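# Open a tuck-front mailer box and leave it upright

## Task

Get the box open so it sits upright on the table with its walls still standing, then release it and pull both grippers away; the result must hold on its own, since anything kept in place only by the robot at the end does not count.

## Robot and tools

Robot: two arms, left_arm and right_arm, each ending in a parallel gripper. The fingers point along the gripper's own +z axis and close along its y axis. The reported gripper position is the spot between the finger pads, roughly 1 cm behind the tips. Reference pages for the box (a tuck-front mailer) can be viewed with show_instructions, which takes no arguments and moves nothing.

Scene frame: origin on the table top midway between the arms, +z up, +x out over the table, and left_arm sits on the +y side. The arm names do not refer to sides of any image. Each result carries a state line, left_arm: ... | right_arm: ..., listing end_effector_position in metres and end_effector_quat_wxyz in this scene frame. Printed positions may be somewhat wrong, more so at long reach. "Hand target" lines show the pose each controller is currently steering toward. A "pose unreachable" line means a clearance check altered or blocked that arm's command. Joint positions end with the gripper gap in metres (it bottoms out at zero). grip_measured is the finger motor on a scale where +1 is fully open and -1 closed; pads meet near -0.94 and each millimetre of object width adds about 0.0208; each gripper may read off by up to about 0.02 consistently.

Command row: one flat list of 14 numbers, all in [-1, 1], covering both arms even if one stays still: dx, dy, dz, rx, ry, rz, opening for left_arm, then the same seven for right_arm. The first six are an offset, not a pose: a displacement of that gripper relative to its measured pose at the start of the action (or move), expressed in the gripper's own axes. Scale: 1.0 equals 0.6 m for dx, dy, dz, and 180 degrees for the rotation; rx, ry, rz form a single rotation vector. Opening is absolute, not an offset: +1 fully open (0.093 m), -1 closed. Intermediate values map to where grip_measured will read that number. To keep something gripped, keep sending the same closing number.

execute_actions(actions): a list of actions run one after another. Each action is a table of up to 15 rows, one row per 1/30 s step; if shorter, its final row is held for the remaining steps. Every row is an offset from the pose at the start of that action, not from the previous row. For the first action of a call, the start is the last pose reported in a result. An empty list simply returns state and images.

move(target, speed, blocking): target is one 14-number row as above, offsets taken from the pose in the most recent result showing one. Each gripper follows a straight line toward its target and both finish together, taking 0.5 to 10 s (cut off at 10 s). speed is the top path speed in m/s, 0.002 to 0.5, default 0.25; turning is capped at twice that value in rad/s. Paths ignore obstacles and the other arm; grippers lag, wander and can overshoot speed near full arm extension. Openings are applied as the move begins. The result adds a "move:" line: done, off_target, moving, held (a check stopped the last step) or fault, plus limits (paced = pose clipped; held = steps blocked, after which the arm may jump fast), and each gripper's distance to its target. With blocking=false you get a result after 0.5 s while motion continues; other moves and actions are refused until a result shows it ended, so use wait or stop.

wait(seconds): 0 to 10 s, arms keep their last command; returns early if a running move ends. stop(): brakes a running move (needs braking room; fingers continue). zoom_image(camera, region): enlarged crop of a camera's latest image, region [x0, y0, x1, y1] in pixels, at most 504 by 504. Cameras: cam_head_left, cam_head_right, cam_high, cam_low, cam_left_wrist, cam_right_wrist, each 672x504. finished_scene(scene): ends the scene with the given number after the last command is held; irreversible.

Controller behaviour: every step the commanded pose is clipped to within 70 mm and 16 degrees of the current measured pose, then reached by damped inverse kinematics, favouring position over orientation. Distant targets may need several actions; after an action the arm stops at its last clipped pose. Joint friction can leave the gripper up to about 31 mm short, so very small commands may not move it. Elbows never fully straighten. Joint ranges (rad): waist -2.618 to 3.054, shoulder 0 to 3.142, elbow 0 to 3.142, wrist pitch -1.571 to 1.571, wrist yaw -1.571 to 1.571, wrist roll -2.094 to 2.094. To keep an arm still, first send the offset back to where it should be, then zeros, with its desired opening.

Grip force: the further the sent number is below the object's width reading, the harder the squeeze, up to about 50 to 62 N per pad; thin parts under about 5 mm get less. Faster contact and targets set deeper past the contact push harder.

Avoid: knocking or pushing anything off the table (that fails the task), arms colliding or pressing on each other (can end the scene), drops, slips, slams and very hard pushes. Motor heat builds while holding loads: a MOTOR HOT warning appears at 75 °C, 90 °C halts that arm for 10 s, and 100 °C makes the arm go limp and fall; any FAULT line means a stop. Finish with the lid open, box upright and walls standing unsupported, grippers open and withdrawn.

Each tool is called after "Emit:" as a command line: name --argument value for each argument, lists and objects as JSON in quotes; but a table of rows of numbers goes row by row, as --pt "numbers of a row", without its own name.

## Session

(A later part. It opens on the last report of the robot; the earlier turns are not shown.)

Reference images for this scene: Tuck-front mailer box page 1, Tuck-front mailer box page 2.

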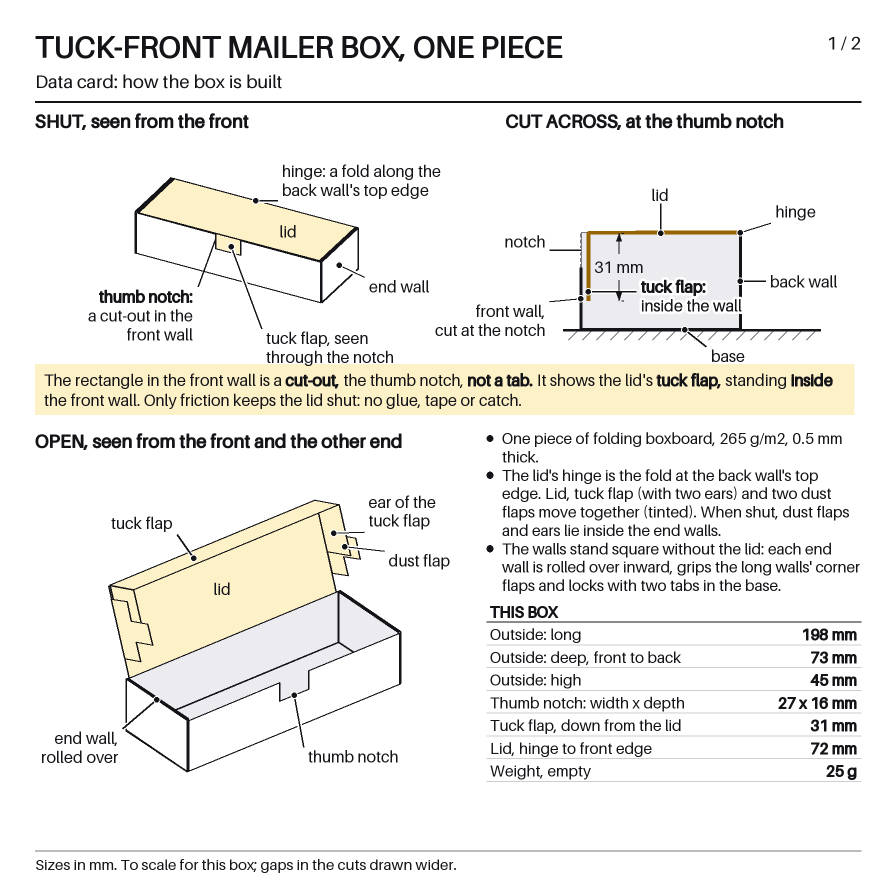

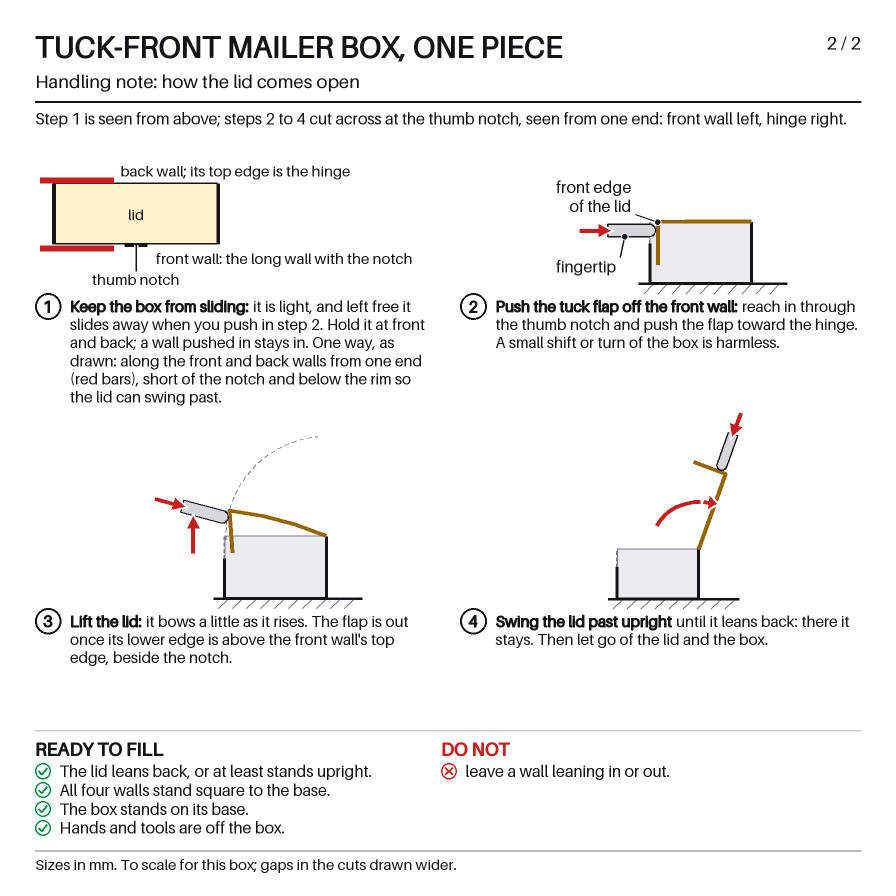

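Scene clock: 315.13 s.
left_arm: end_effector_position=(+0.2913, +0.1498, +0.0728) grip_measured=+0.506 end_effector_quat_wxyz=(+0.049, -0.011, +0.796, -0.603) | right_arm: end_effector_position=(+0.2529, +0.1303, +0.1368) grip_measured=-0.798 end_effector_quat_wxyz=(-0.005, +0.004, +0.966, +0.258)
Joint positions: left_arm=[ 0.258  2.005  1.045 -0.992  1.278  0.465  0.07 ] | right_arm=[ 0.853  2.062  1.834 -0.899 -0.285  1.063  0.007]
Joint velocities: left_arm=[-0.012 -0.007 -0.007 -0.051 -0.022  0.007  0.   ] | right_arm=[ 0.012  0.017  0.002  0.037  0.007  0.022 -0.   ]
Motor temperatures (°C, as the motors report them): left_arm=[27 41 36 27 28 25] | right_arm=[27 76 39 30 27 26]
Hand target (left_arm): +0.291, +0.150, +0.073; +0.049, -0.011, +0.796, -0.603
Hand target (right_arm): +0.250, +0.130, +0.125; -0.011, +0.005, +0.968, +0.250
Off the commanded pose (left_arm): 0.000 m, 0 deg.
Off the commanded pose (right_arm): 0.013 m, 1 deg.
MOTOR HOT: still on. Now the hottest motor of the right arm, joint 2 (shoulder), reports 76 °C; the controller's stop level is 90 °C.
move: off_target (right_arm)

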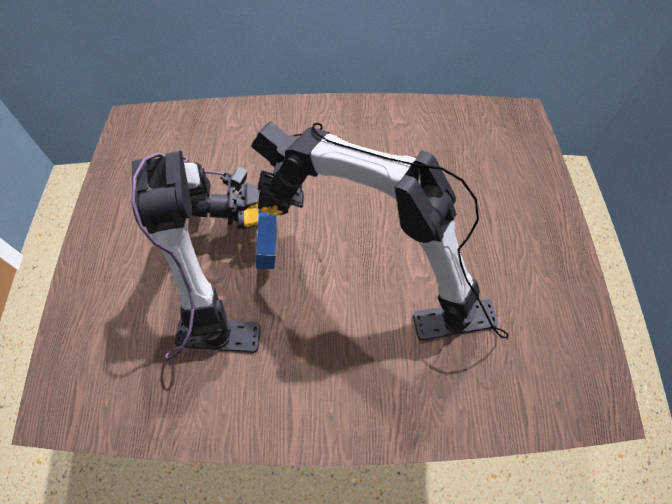

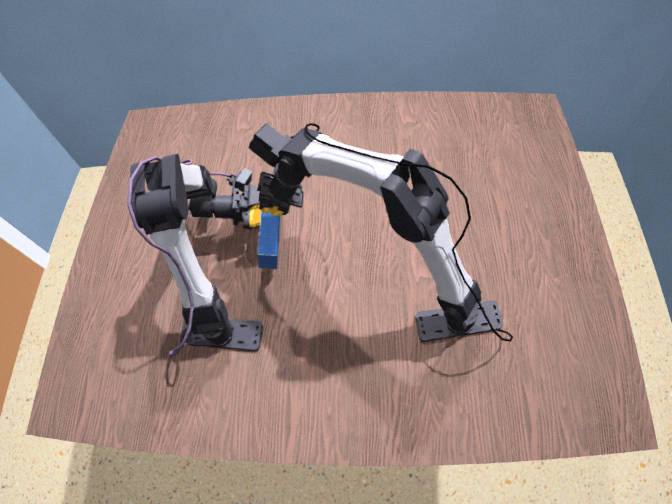

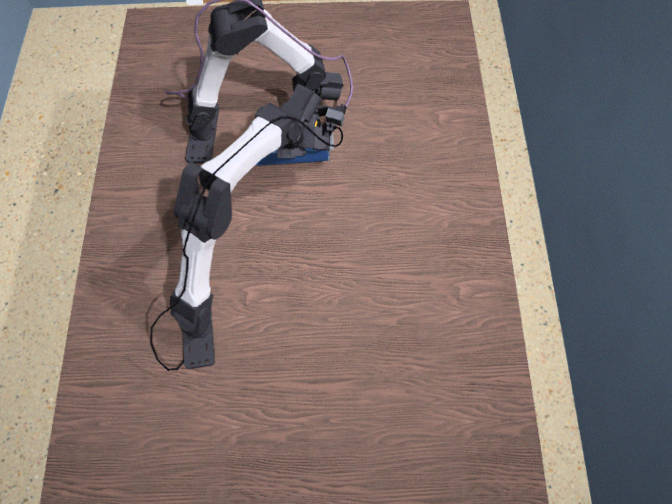

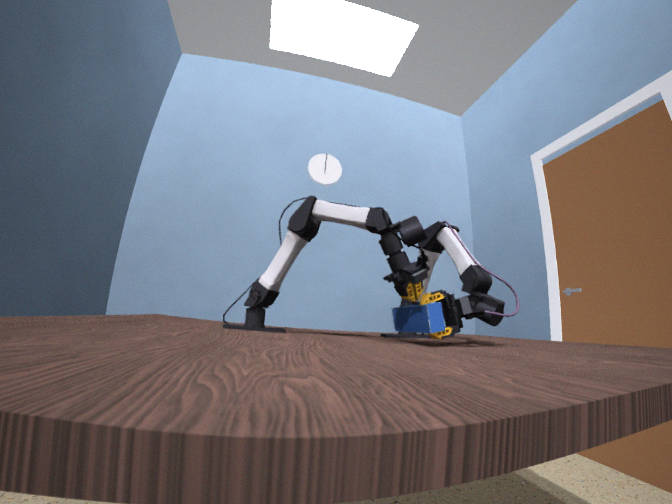

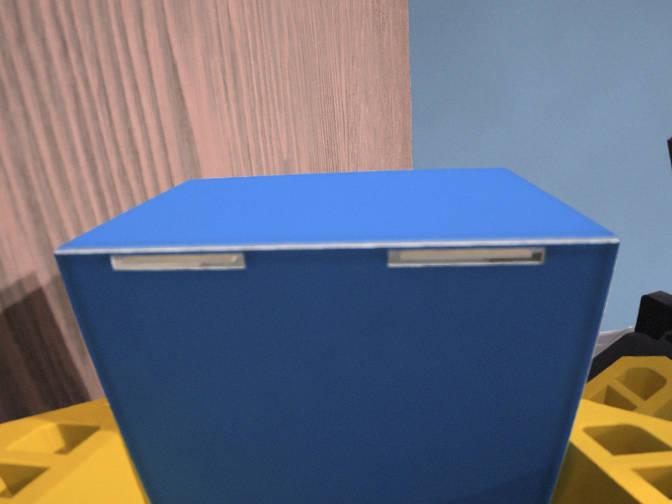

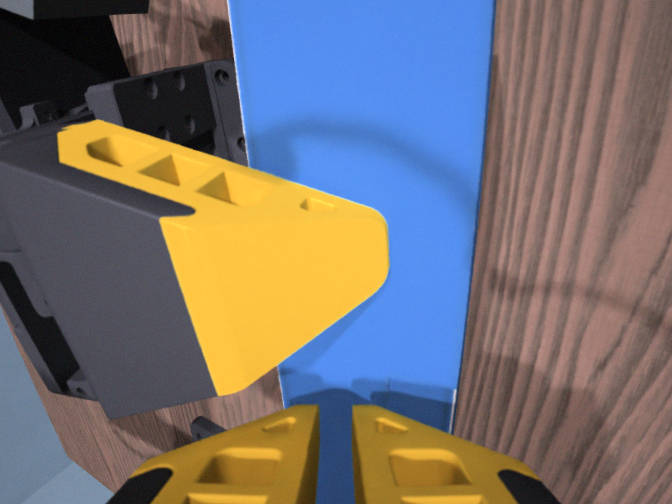

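Emit:
move --target '[0,0,0,0,0,0,0.5,0.012,-0.023,0.024,0,0,0,-0.8]' --speed 0.012

Scene clock: 319.30 s.
left_arm: end_effector_position=(+0.2910, +0.1504, +0.0706) grip_measured=+0.506 end_effector_quat_wxyz=(+0.049, -0.008, +0.800, -0.598) | right_arm: end_effector_position=(+0.2510, +0.1277, +0.1215) grip_measured=-0.798 end_effector_quat_wxyz=(-0.003, +0.003, +0.965, +0.263)
Joint positions: left_arm=[ 0.258  2.005  1.045 -0.986  1.265  0.465  0.07 ] | right_arm=[ 0.853  2.04   1.737 -0.813 -0.285  1.063  0.007]
Joint velocities: left_arm=[-0.002 -0.007 -0.022 -0.022 -0.022 -0.007 -0.   ] | right_arm=[-0.017  0.002 -0.007  0.022 -0.095 -0.037 -0.   ]
Motor temperatures (°C, as the motors report them): left_arm=[27 41 36 27 28 25] | right_arm=[27 76 39 30 27 26]
Hand target (left_arm): +0.291, +0.150, +0.073; +0.049, -0.011, +0.796, -0.603
Hand target (right_arm): +0.245, +0.125, +0.118; -0.006, +0.004, +0.966, +0.258
Off the commanded pose (left_arm): 0.002 m, 1 deg.
Off the commanded pose (right_arm): 0.007 m, 1 deg.
MOTOR HOT: still on. Now the hottest motor of the right arm, joint 2 (shoulder), reports 76 °C; the controller's stop level is 90 °C.
move: done

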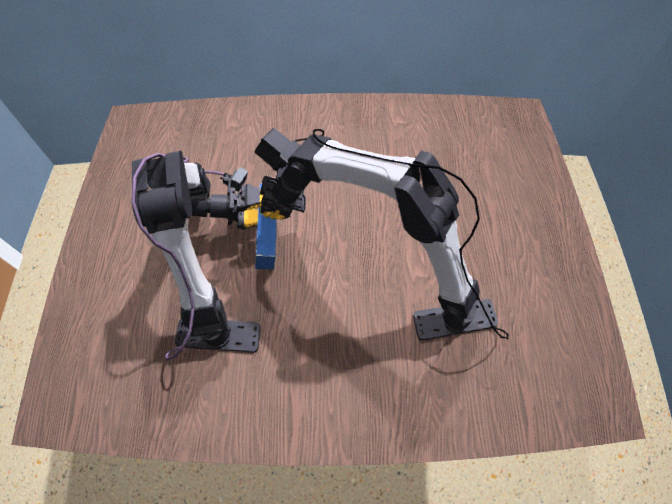

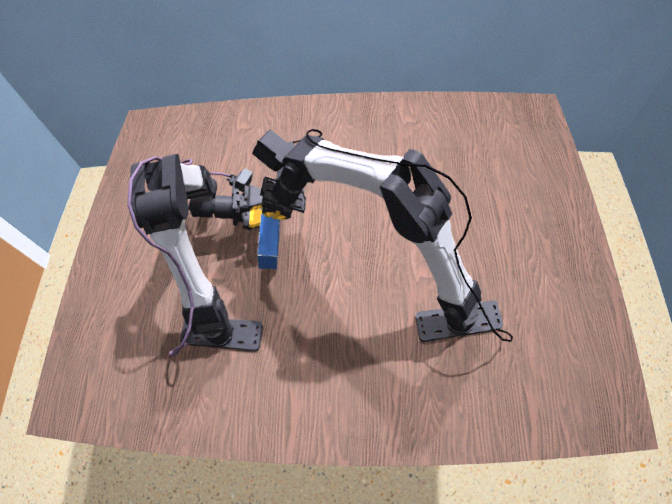

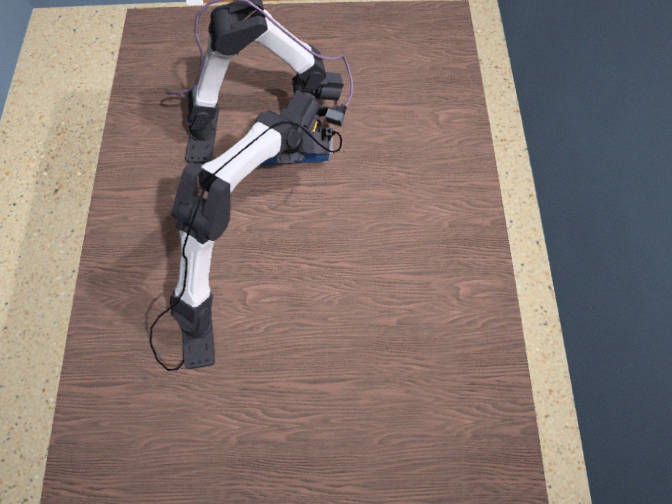

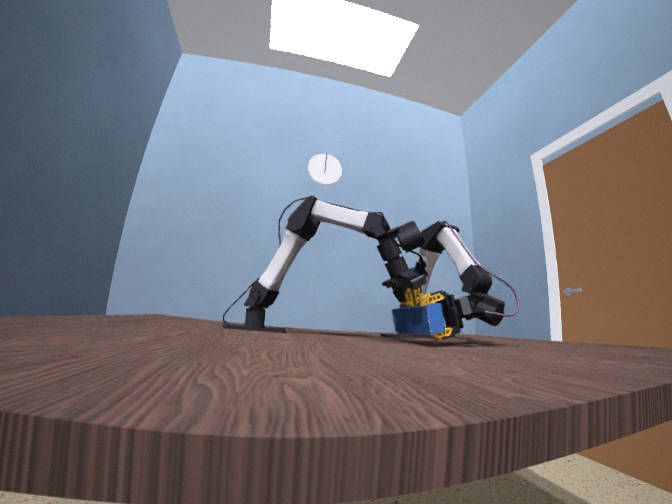

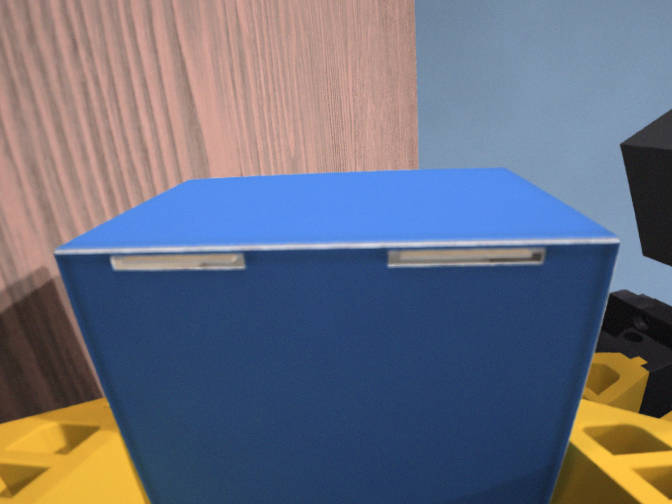

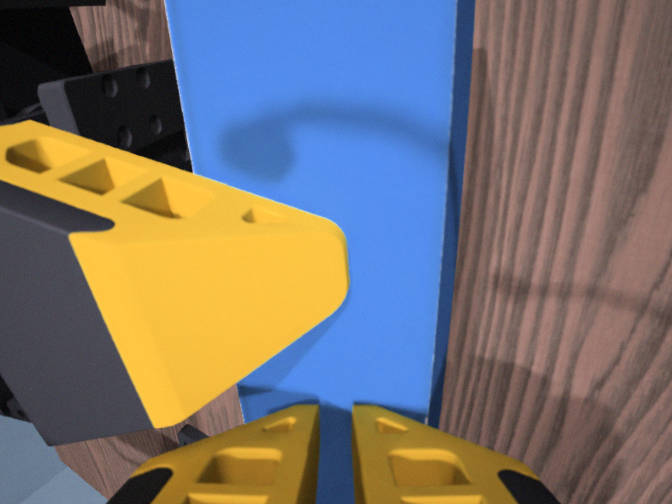

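Emit:
move --target '[0,-0.006,0,0.02,0,0,0.5,0.015,-0.048,0.002,0,0,0,-0.8]' --speed 0.007

Scene clock: 325.77 s.
left_arm: end_effector_position=(+0.2834, +0.1481, +0.0683) grip_measured=+0.506 end_effector_quat_wxyz=(+0.048, +0.006, +0.792, -0.608) | right_arm: end_effector_position=(+0.2415, +0.1118, +0.1129) grip_measured=-0.798 end_effector_quat_wxyz=(-0.001, +0.001, +0.962, +0.272)
Joint positions: left_arm=[ 0.258  2.036  1.045 -1.053  1.28   0.578  0.07 ] | right_arm=[ 0.849  1.957  1.575 -0.717 -0.294  1.059  0.007]
Joint velocities: left_arm=[-0.002  0.022  0.007 -0.022 -0.007  0.007 -0.001] | right_arm=[ 0.007 -0.002 -0.012  0.022 -0.081  0.007  0.001]
Motor temperatures (°C, as the motors report them): left_arm=[27 41 36 27 28 25] | right_arm=[27 75 39 30 27 26]
Hand target (left_arm): +0.291, +0.149, +0.074; +0.050, -0.007, +0.781, -0.622
Hand target (right_arm): +0.242, +0.103, +0.106; -0.003, +0.003, +0.965, +0.263
Off the commanded pose (left_arm): 0.010 m, 3 deg.
Off the commanded pose (right_arm): 0.011 m, 1 deg.
MOTOR HOT: still on. Now the hottest motor of the right arm, joint 2 (shoulder), reports 75 °C; the controller's stop level is 90 °C.
move: off_target (left_arm, right_arm)

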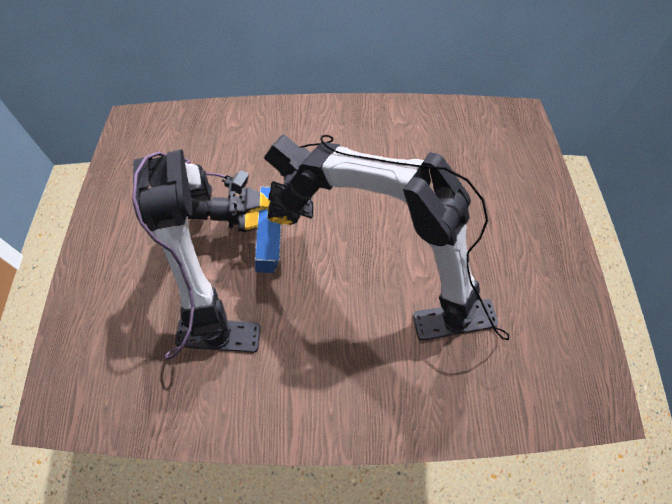

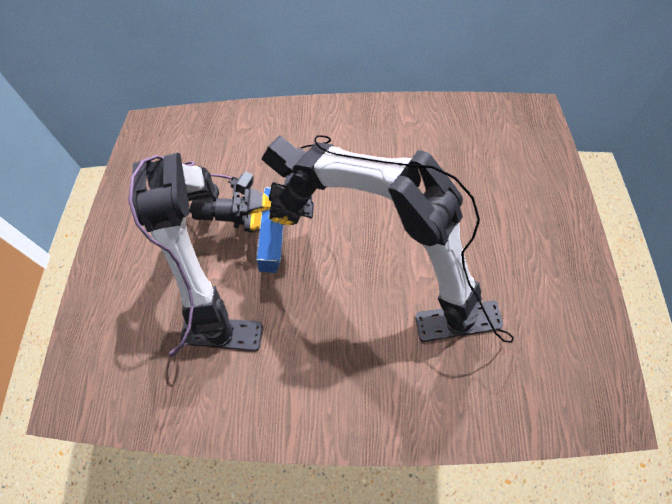

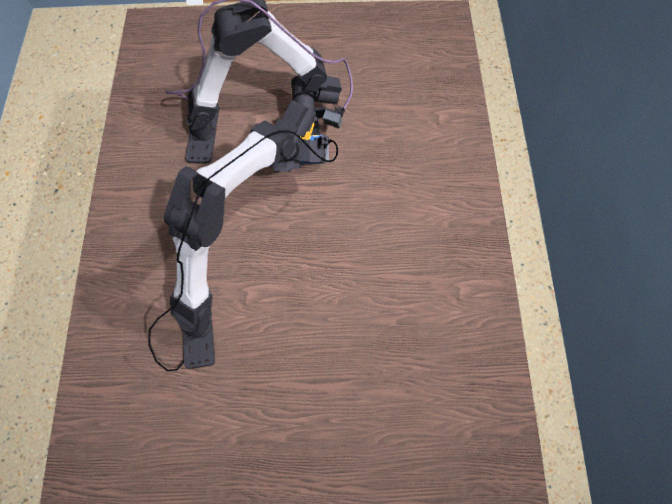

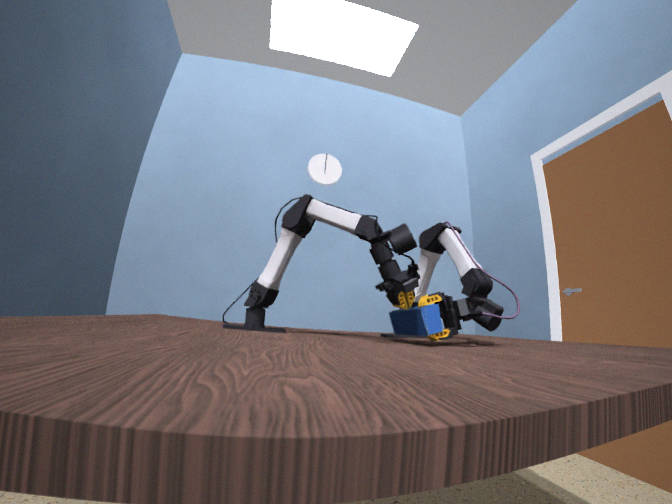

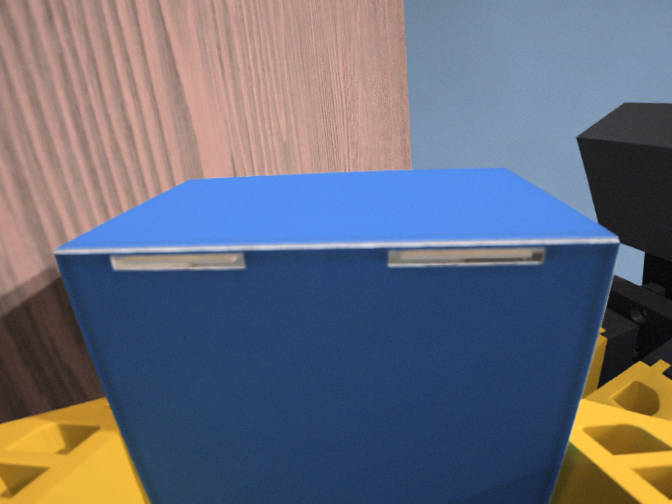

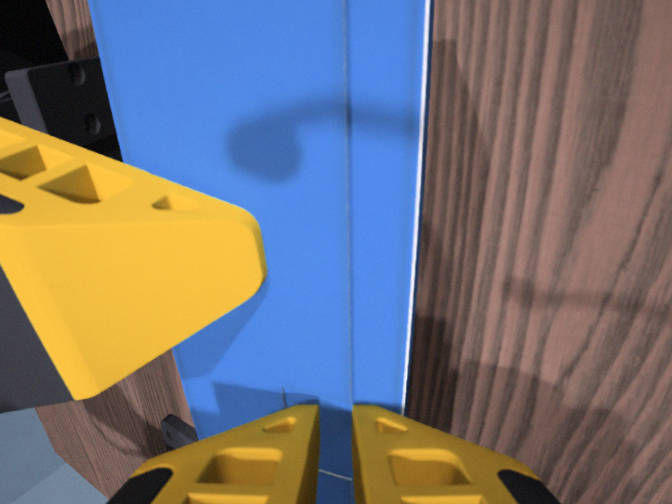

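Good. Continue, rotating to engage the trailing finger, slight +x.

Emit:
move --target '[0,-0.012,0,0.02,0,0,0.5,-0.008,-0.05,0.004,0.05,0,0,-0.8]' --speed 0.007

Scene clock: 337.17 s.
left_arm: end_effector_position=(+0.2776, +0.1467, +0.0681) grip_measured=+0.506 end_effector_quat_wxyz=(+0.054, +0.026, +0.788, -0.613) | right_arm: end_effector_position=(+0.2373, +0.0932, +0.1027) grip_measured=-0.798 end_effector_quat_wxyz=(-0.008, -0.003, +0.976, +0.219)
Joint positions: left_arm=[ 0.258  2.052  1.045 -1.105  1.283  0.682  0.07 ] | right_arm=[ 0.849  1.972  1.602 -0.834 -0.252  1.027  0.007]
Joint velocities: left_arm=[-0.007 -0.027 -0.007 -0.007  0.022  0.066  0.   ] | right_arm=[ 0.002 -0.012 -0.022 -0.037 -0.051  0.007  0.002]
Motor temperatures (°C, as the motors report them): left_arm=[27 40 36 27 28 25] | right_arm=[27 73 40 30 27 26]
Hand target (left_arm): +0.283, +0.147, +0.074; +0.049, +0.006, +0.776, -0.628
Hand target (right_arm): +0.246, +0.090, +0.097; +0.000, +0.001, +0.979, +0.204
Off the commanded pose (left_arm): 0.009 m, 4 deg.
Off the commanded pose (right_arm): 0.013 m, 3 deg.
MOTOR HOT: still on. Now the hottest motor of the right arm, joint 2 (shoulder), reports 73 °C; the controller's stop level is 90 °C.
move: off_target (left_arm, right_arm; path cut at 10 s)

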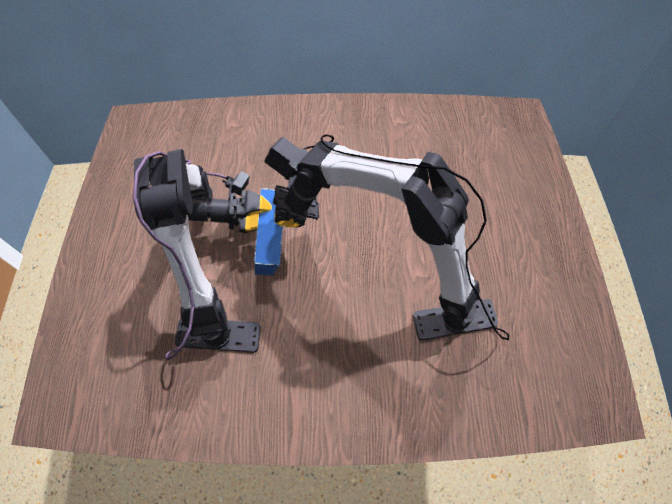

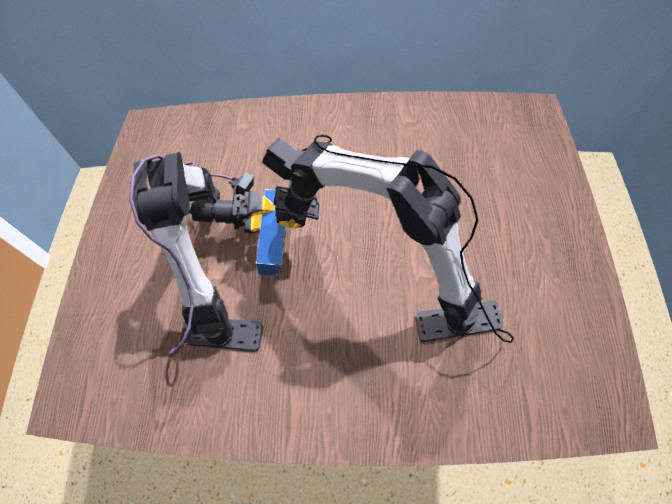

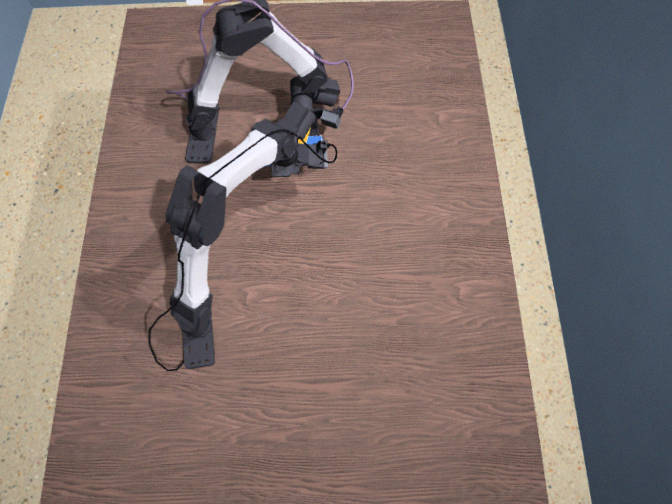

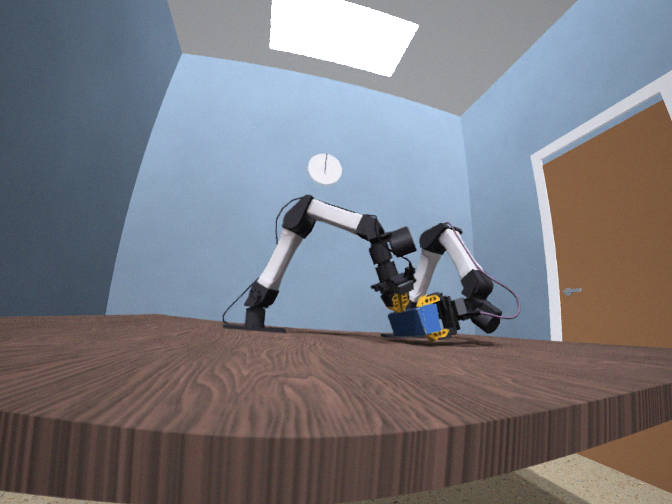

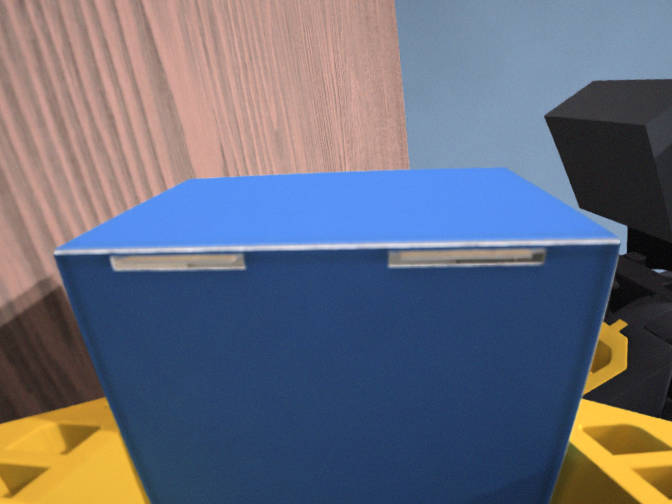

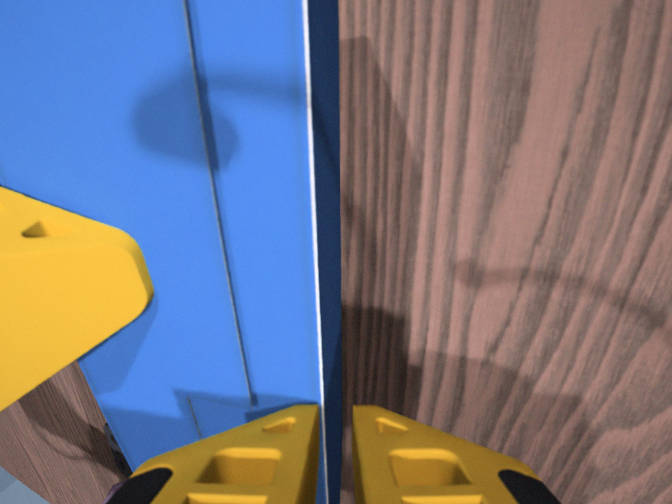

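Emit:
move --target '[0,0.03,-0.008,0,0,0,0.5,0,-0.012,0.04,0,0,0,-0.7]' --speed 0.008

Scene clock: 343.60 s.
left_arm: end_effector_position=(+0.2751, +0.1508, +0.0579) grip_measured=+0.506 end_effector_quat_wxyz=(+0.058, +0.029, +0.785, -0.617) | right_arm: end_effector_position=(+0.2401, +0.0979, +0.0903) grip_measured=-0.702 end_effector_quat_wxyz=(-0.002, -0.004, +0.974, +0.228)
Joint positions: left_arm=[ 0.275  2.1    1.045 -1.124  1.283  0.759  0.07 ] | right_arm=[ 0.849  1.983  1.56  -0.759 -0.254  1.026  0.011]
Joint velocities: left_arm=[ 0.002  0.002 -0.007  0.051  0.051 -0.007 -0.   ] | right_arm=[-0.017 -0.002 -0.012  0.022 -0.037 -0.022 -0.001]
Motor temperatures (°C, as the motors report them): left_arm=[27 40 36 27 28 25] | right_arm=[27 72 41 30 27 26]
Hand target (left_arm): +0.279, +0.155, +0.052; +0.054, +0.026, +0.788, -0.613
Hand target (right_arm): +0.237, +0.097, +0.078; -0.008, -0.003, +0.976, +0.219
Off the commanded pose (left_arm): 0.009 m, 1 deg.
Off the commanded pose (right_arm): 0.013 m, 1 deg.
MOTOR HOT: cleared. Now the hottest motor of the right arm, joint 2 (shoulder), reports 72 °C.
move: off_target (right_arm)

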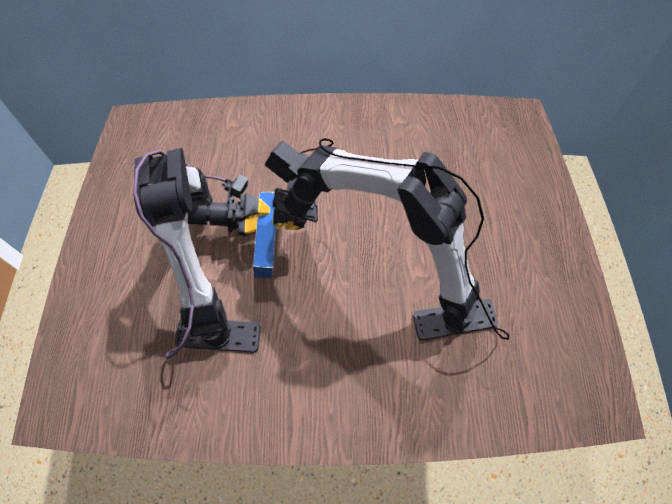

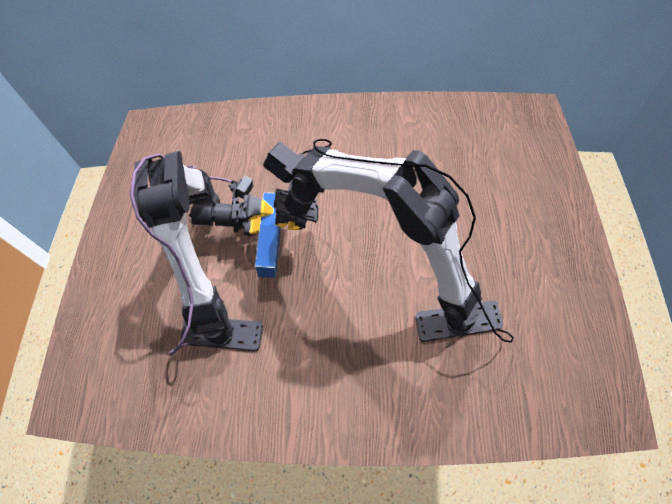

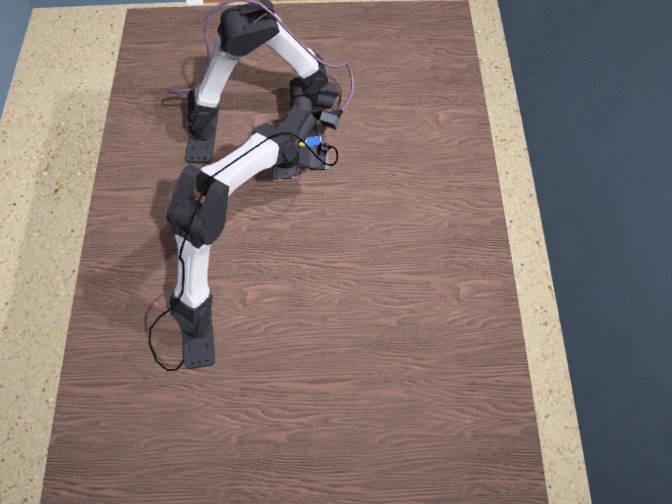

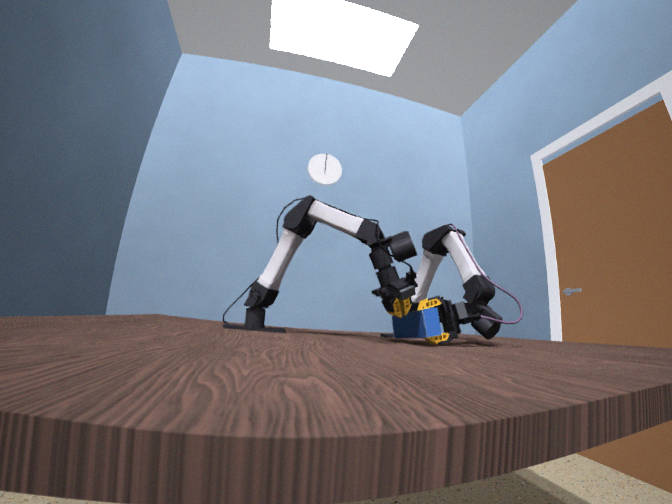

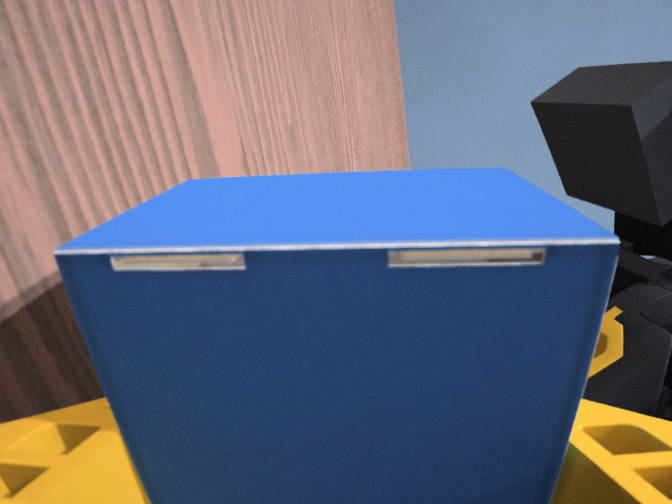

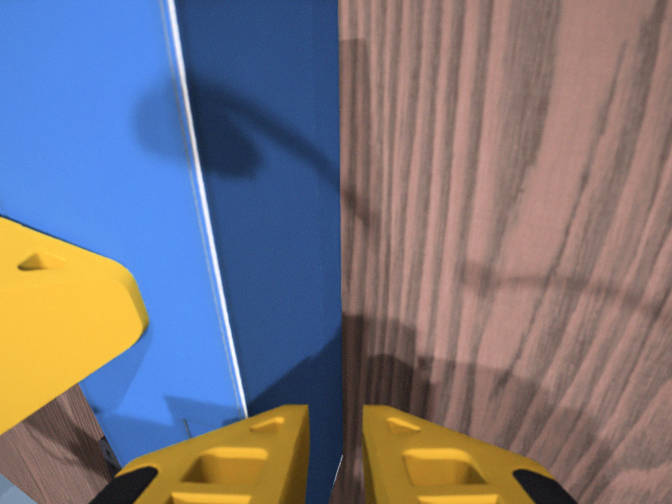

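Emit:
move --target '[0,0,0,0,0,0,0.5,0,-0.01,-0.09,-0.02,0,0,-0.7]' --speed 0.05

Emit:
move --target '[0,0.03,-0.006,0.01,-0.017,-0.022,0.54,0,0.075,0.0,0,0,0,-0.7]' --speed 0.02

Scene clock: 348.13 s.
left_arm: end_effector_position=(+0.2752, +0.1507, +0.0582) grip_measured=+0.506 end_effector_quat_wxyz=(+0.059, +0.029, +0.784, -0.617) | right_arm: end_effector_position=(+0.2433, +0.0761, +0.1388) grip_measured=-0.702 end_effector_quat_wxyz=(+0.002, -0.003, +0.965, +0.264)
Joint positions: left_arm=[ 0.275  2.1    1.045 -1.125  1.285  0.76   0.07 ] | right_arm=[ 0.797  1.849  1.543 -0.82  -0.305  0.996  0.011]
Joint velocities: left_arm=[-0.002  0.002 -0.002 -0.022  0.007  0.037  0.   ] | right_arm=[-0.007 -0.017  0.002 -0.037  0.081 -0.051 -0.   ]
Motor temperatures (°C, as the motors report them): left_arm=[27 40 36 27 28 25] | right_arm=[27 71 41 30 27 26]
Hand target (left_arm): +0.275, +0.151, +0.058; +0.058, +0.029, +0.784, -0.617
Hand target (right_arm): +0.241, +0.069, +0.136; -0.003, -0.004, +0.966, +0.258
Off the commanded pose (left_arm): 0.000 m, 0 deg.
Off the commanded pose (right_arm): 0.008 m, 1 deg.
move: done

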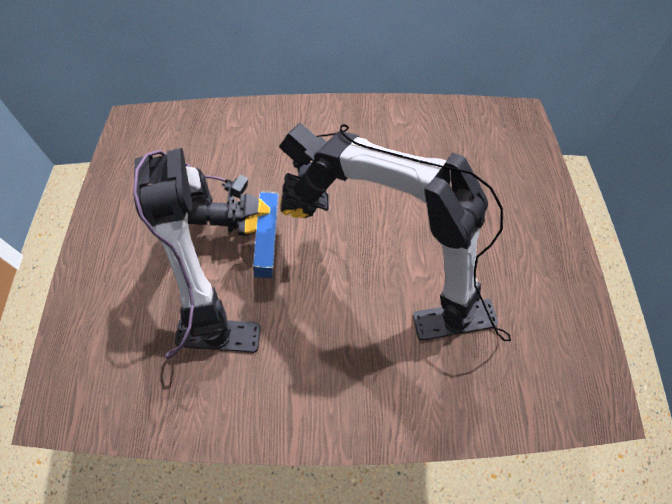

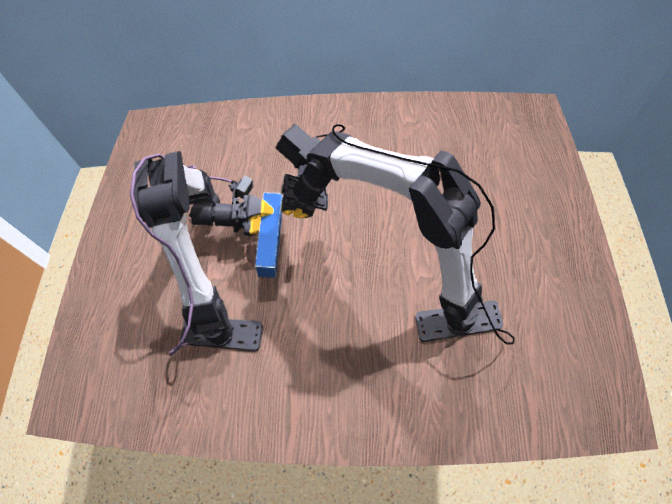

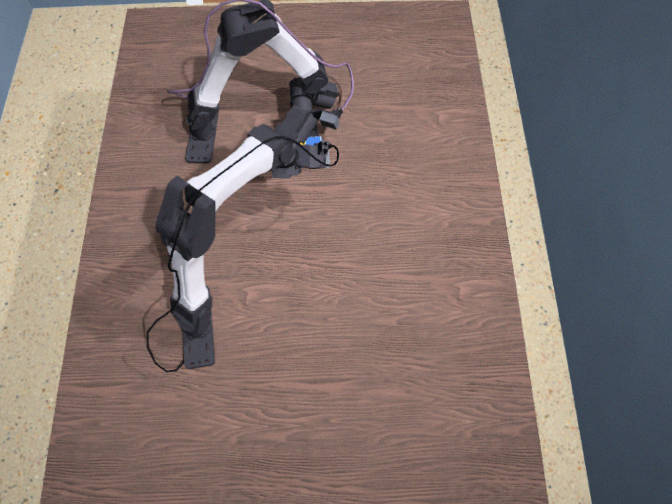

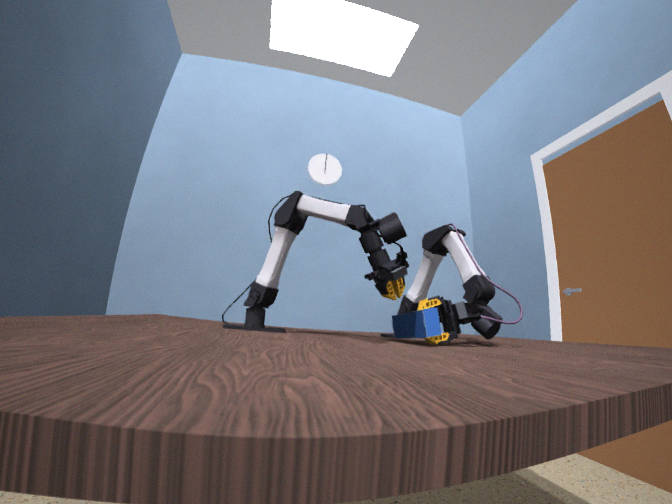

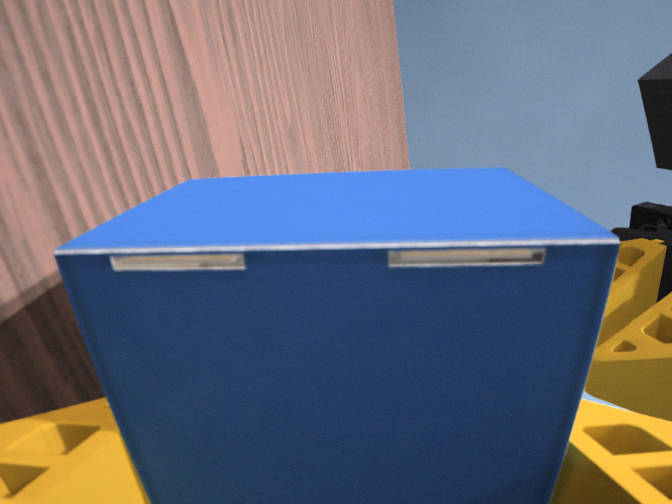

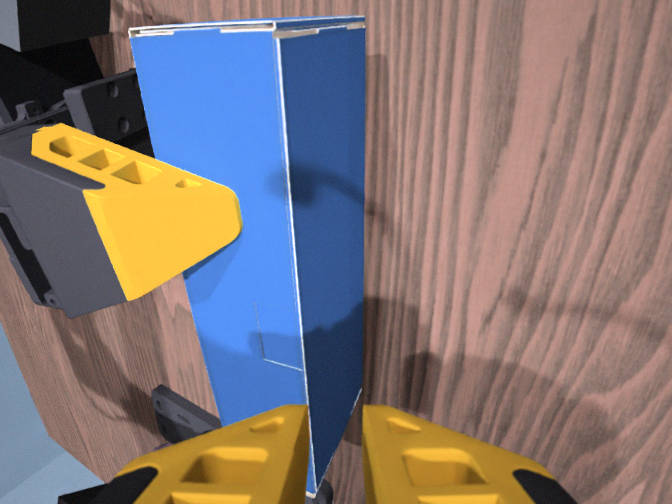

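Scene clock: 350.67 s.
left_arm: end_effector_position=(+0.2825, +0.1556, +0.0592) grip_measured=+0.543 end_effector_quat_wxyz=(+0.064, -0.010, +0.767, -0.638) | right_arm: end_effector_position=(+0.2434, +0.1106, +0.1590) grip_measured=-0.702 end_effector_quat_wxyz=(+0.001, -0.004, +0.964, +0.264)
Joint positions: left_arm=[ 0.297  2.131  1.045 -1.123  1.349  0.737  0.071] | right_arm=[ 0.846  1.959  1.768 -0.922 -0.287  1.042  0.011]
Joint velocities: left_arm=[-0.002 -0.022  0.022 -0.007  0.037 -0.007 -0.   ] | right_arm=[-0.022  0.022  0.002 -0.007 -0.051 -0.051 -0.001]
Motor temperatures (°C, as the motors report them): left_arm=[27 40 36 27 28 25] | right_arm=[27 71 41 30 27 26]
Hand target (left_arm): +0.277, +0.158, +0.043; +0.057, -0.013, +0.772, -0.633
Hand target (right_arm): +0.242, +0.115, +0.162; +0.002, -0.003, +0.964, +0.264
Off the commanded pose (left_arm): 0.019 m, 1 deg.
Off the commanded pose (right_arm): 0.005 m, 0 deg.
move: off_target (left_arm)

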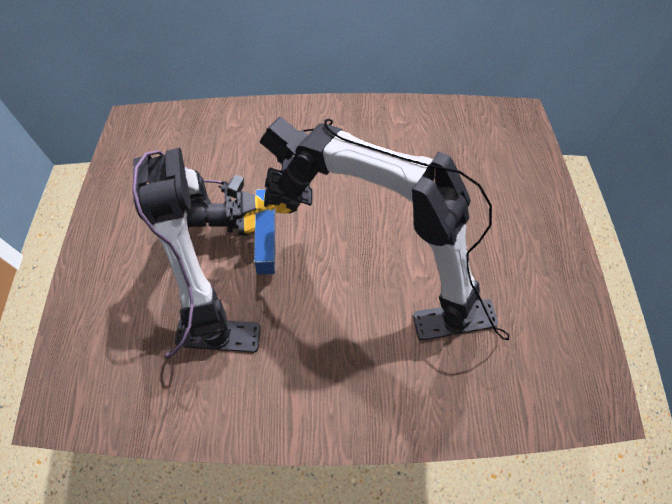

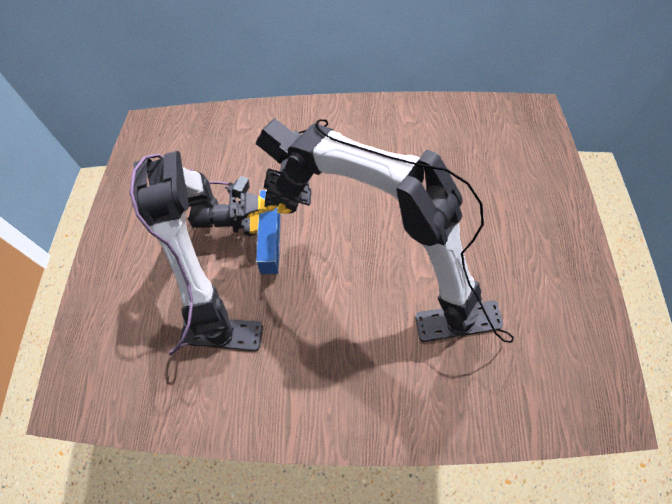

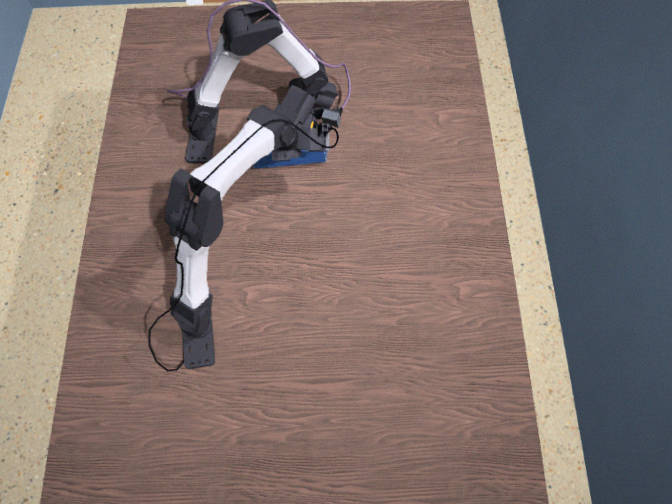

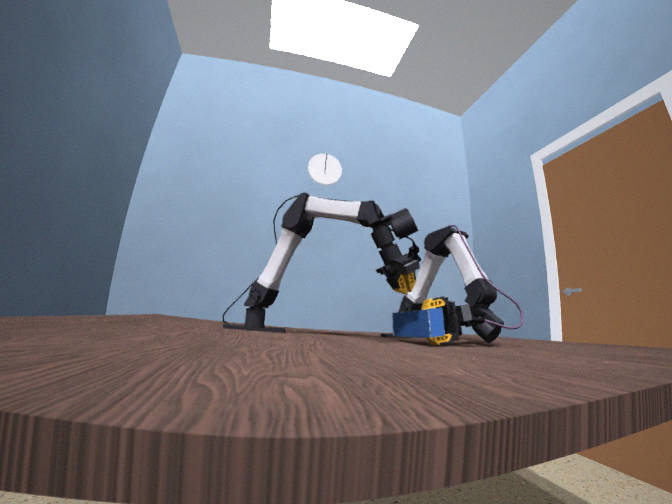

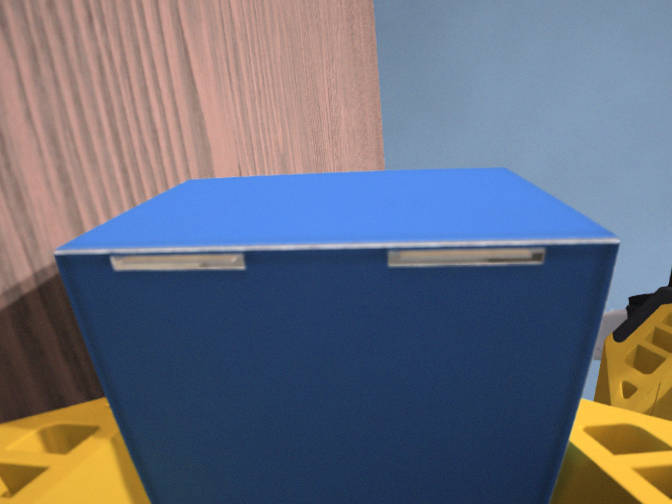

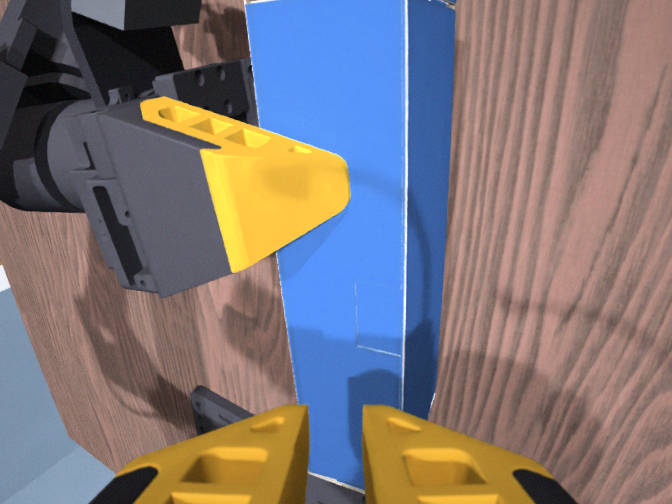

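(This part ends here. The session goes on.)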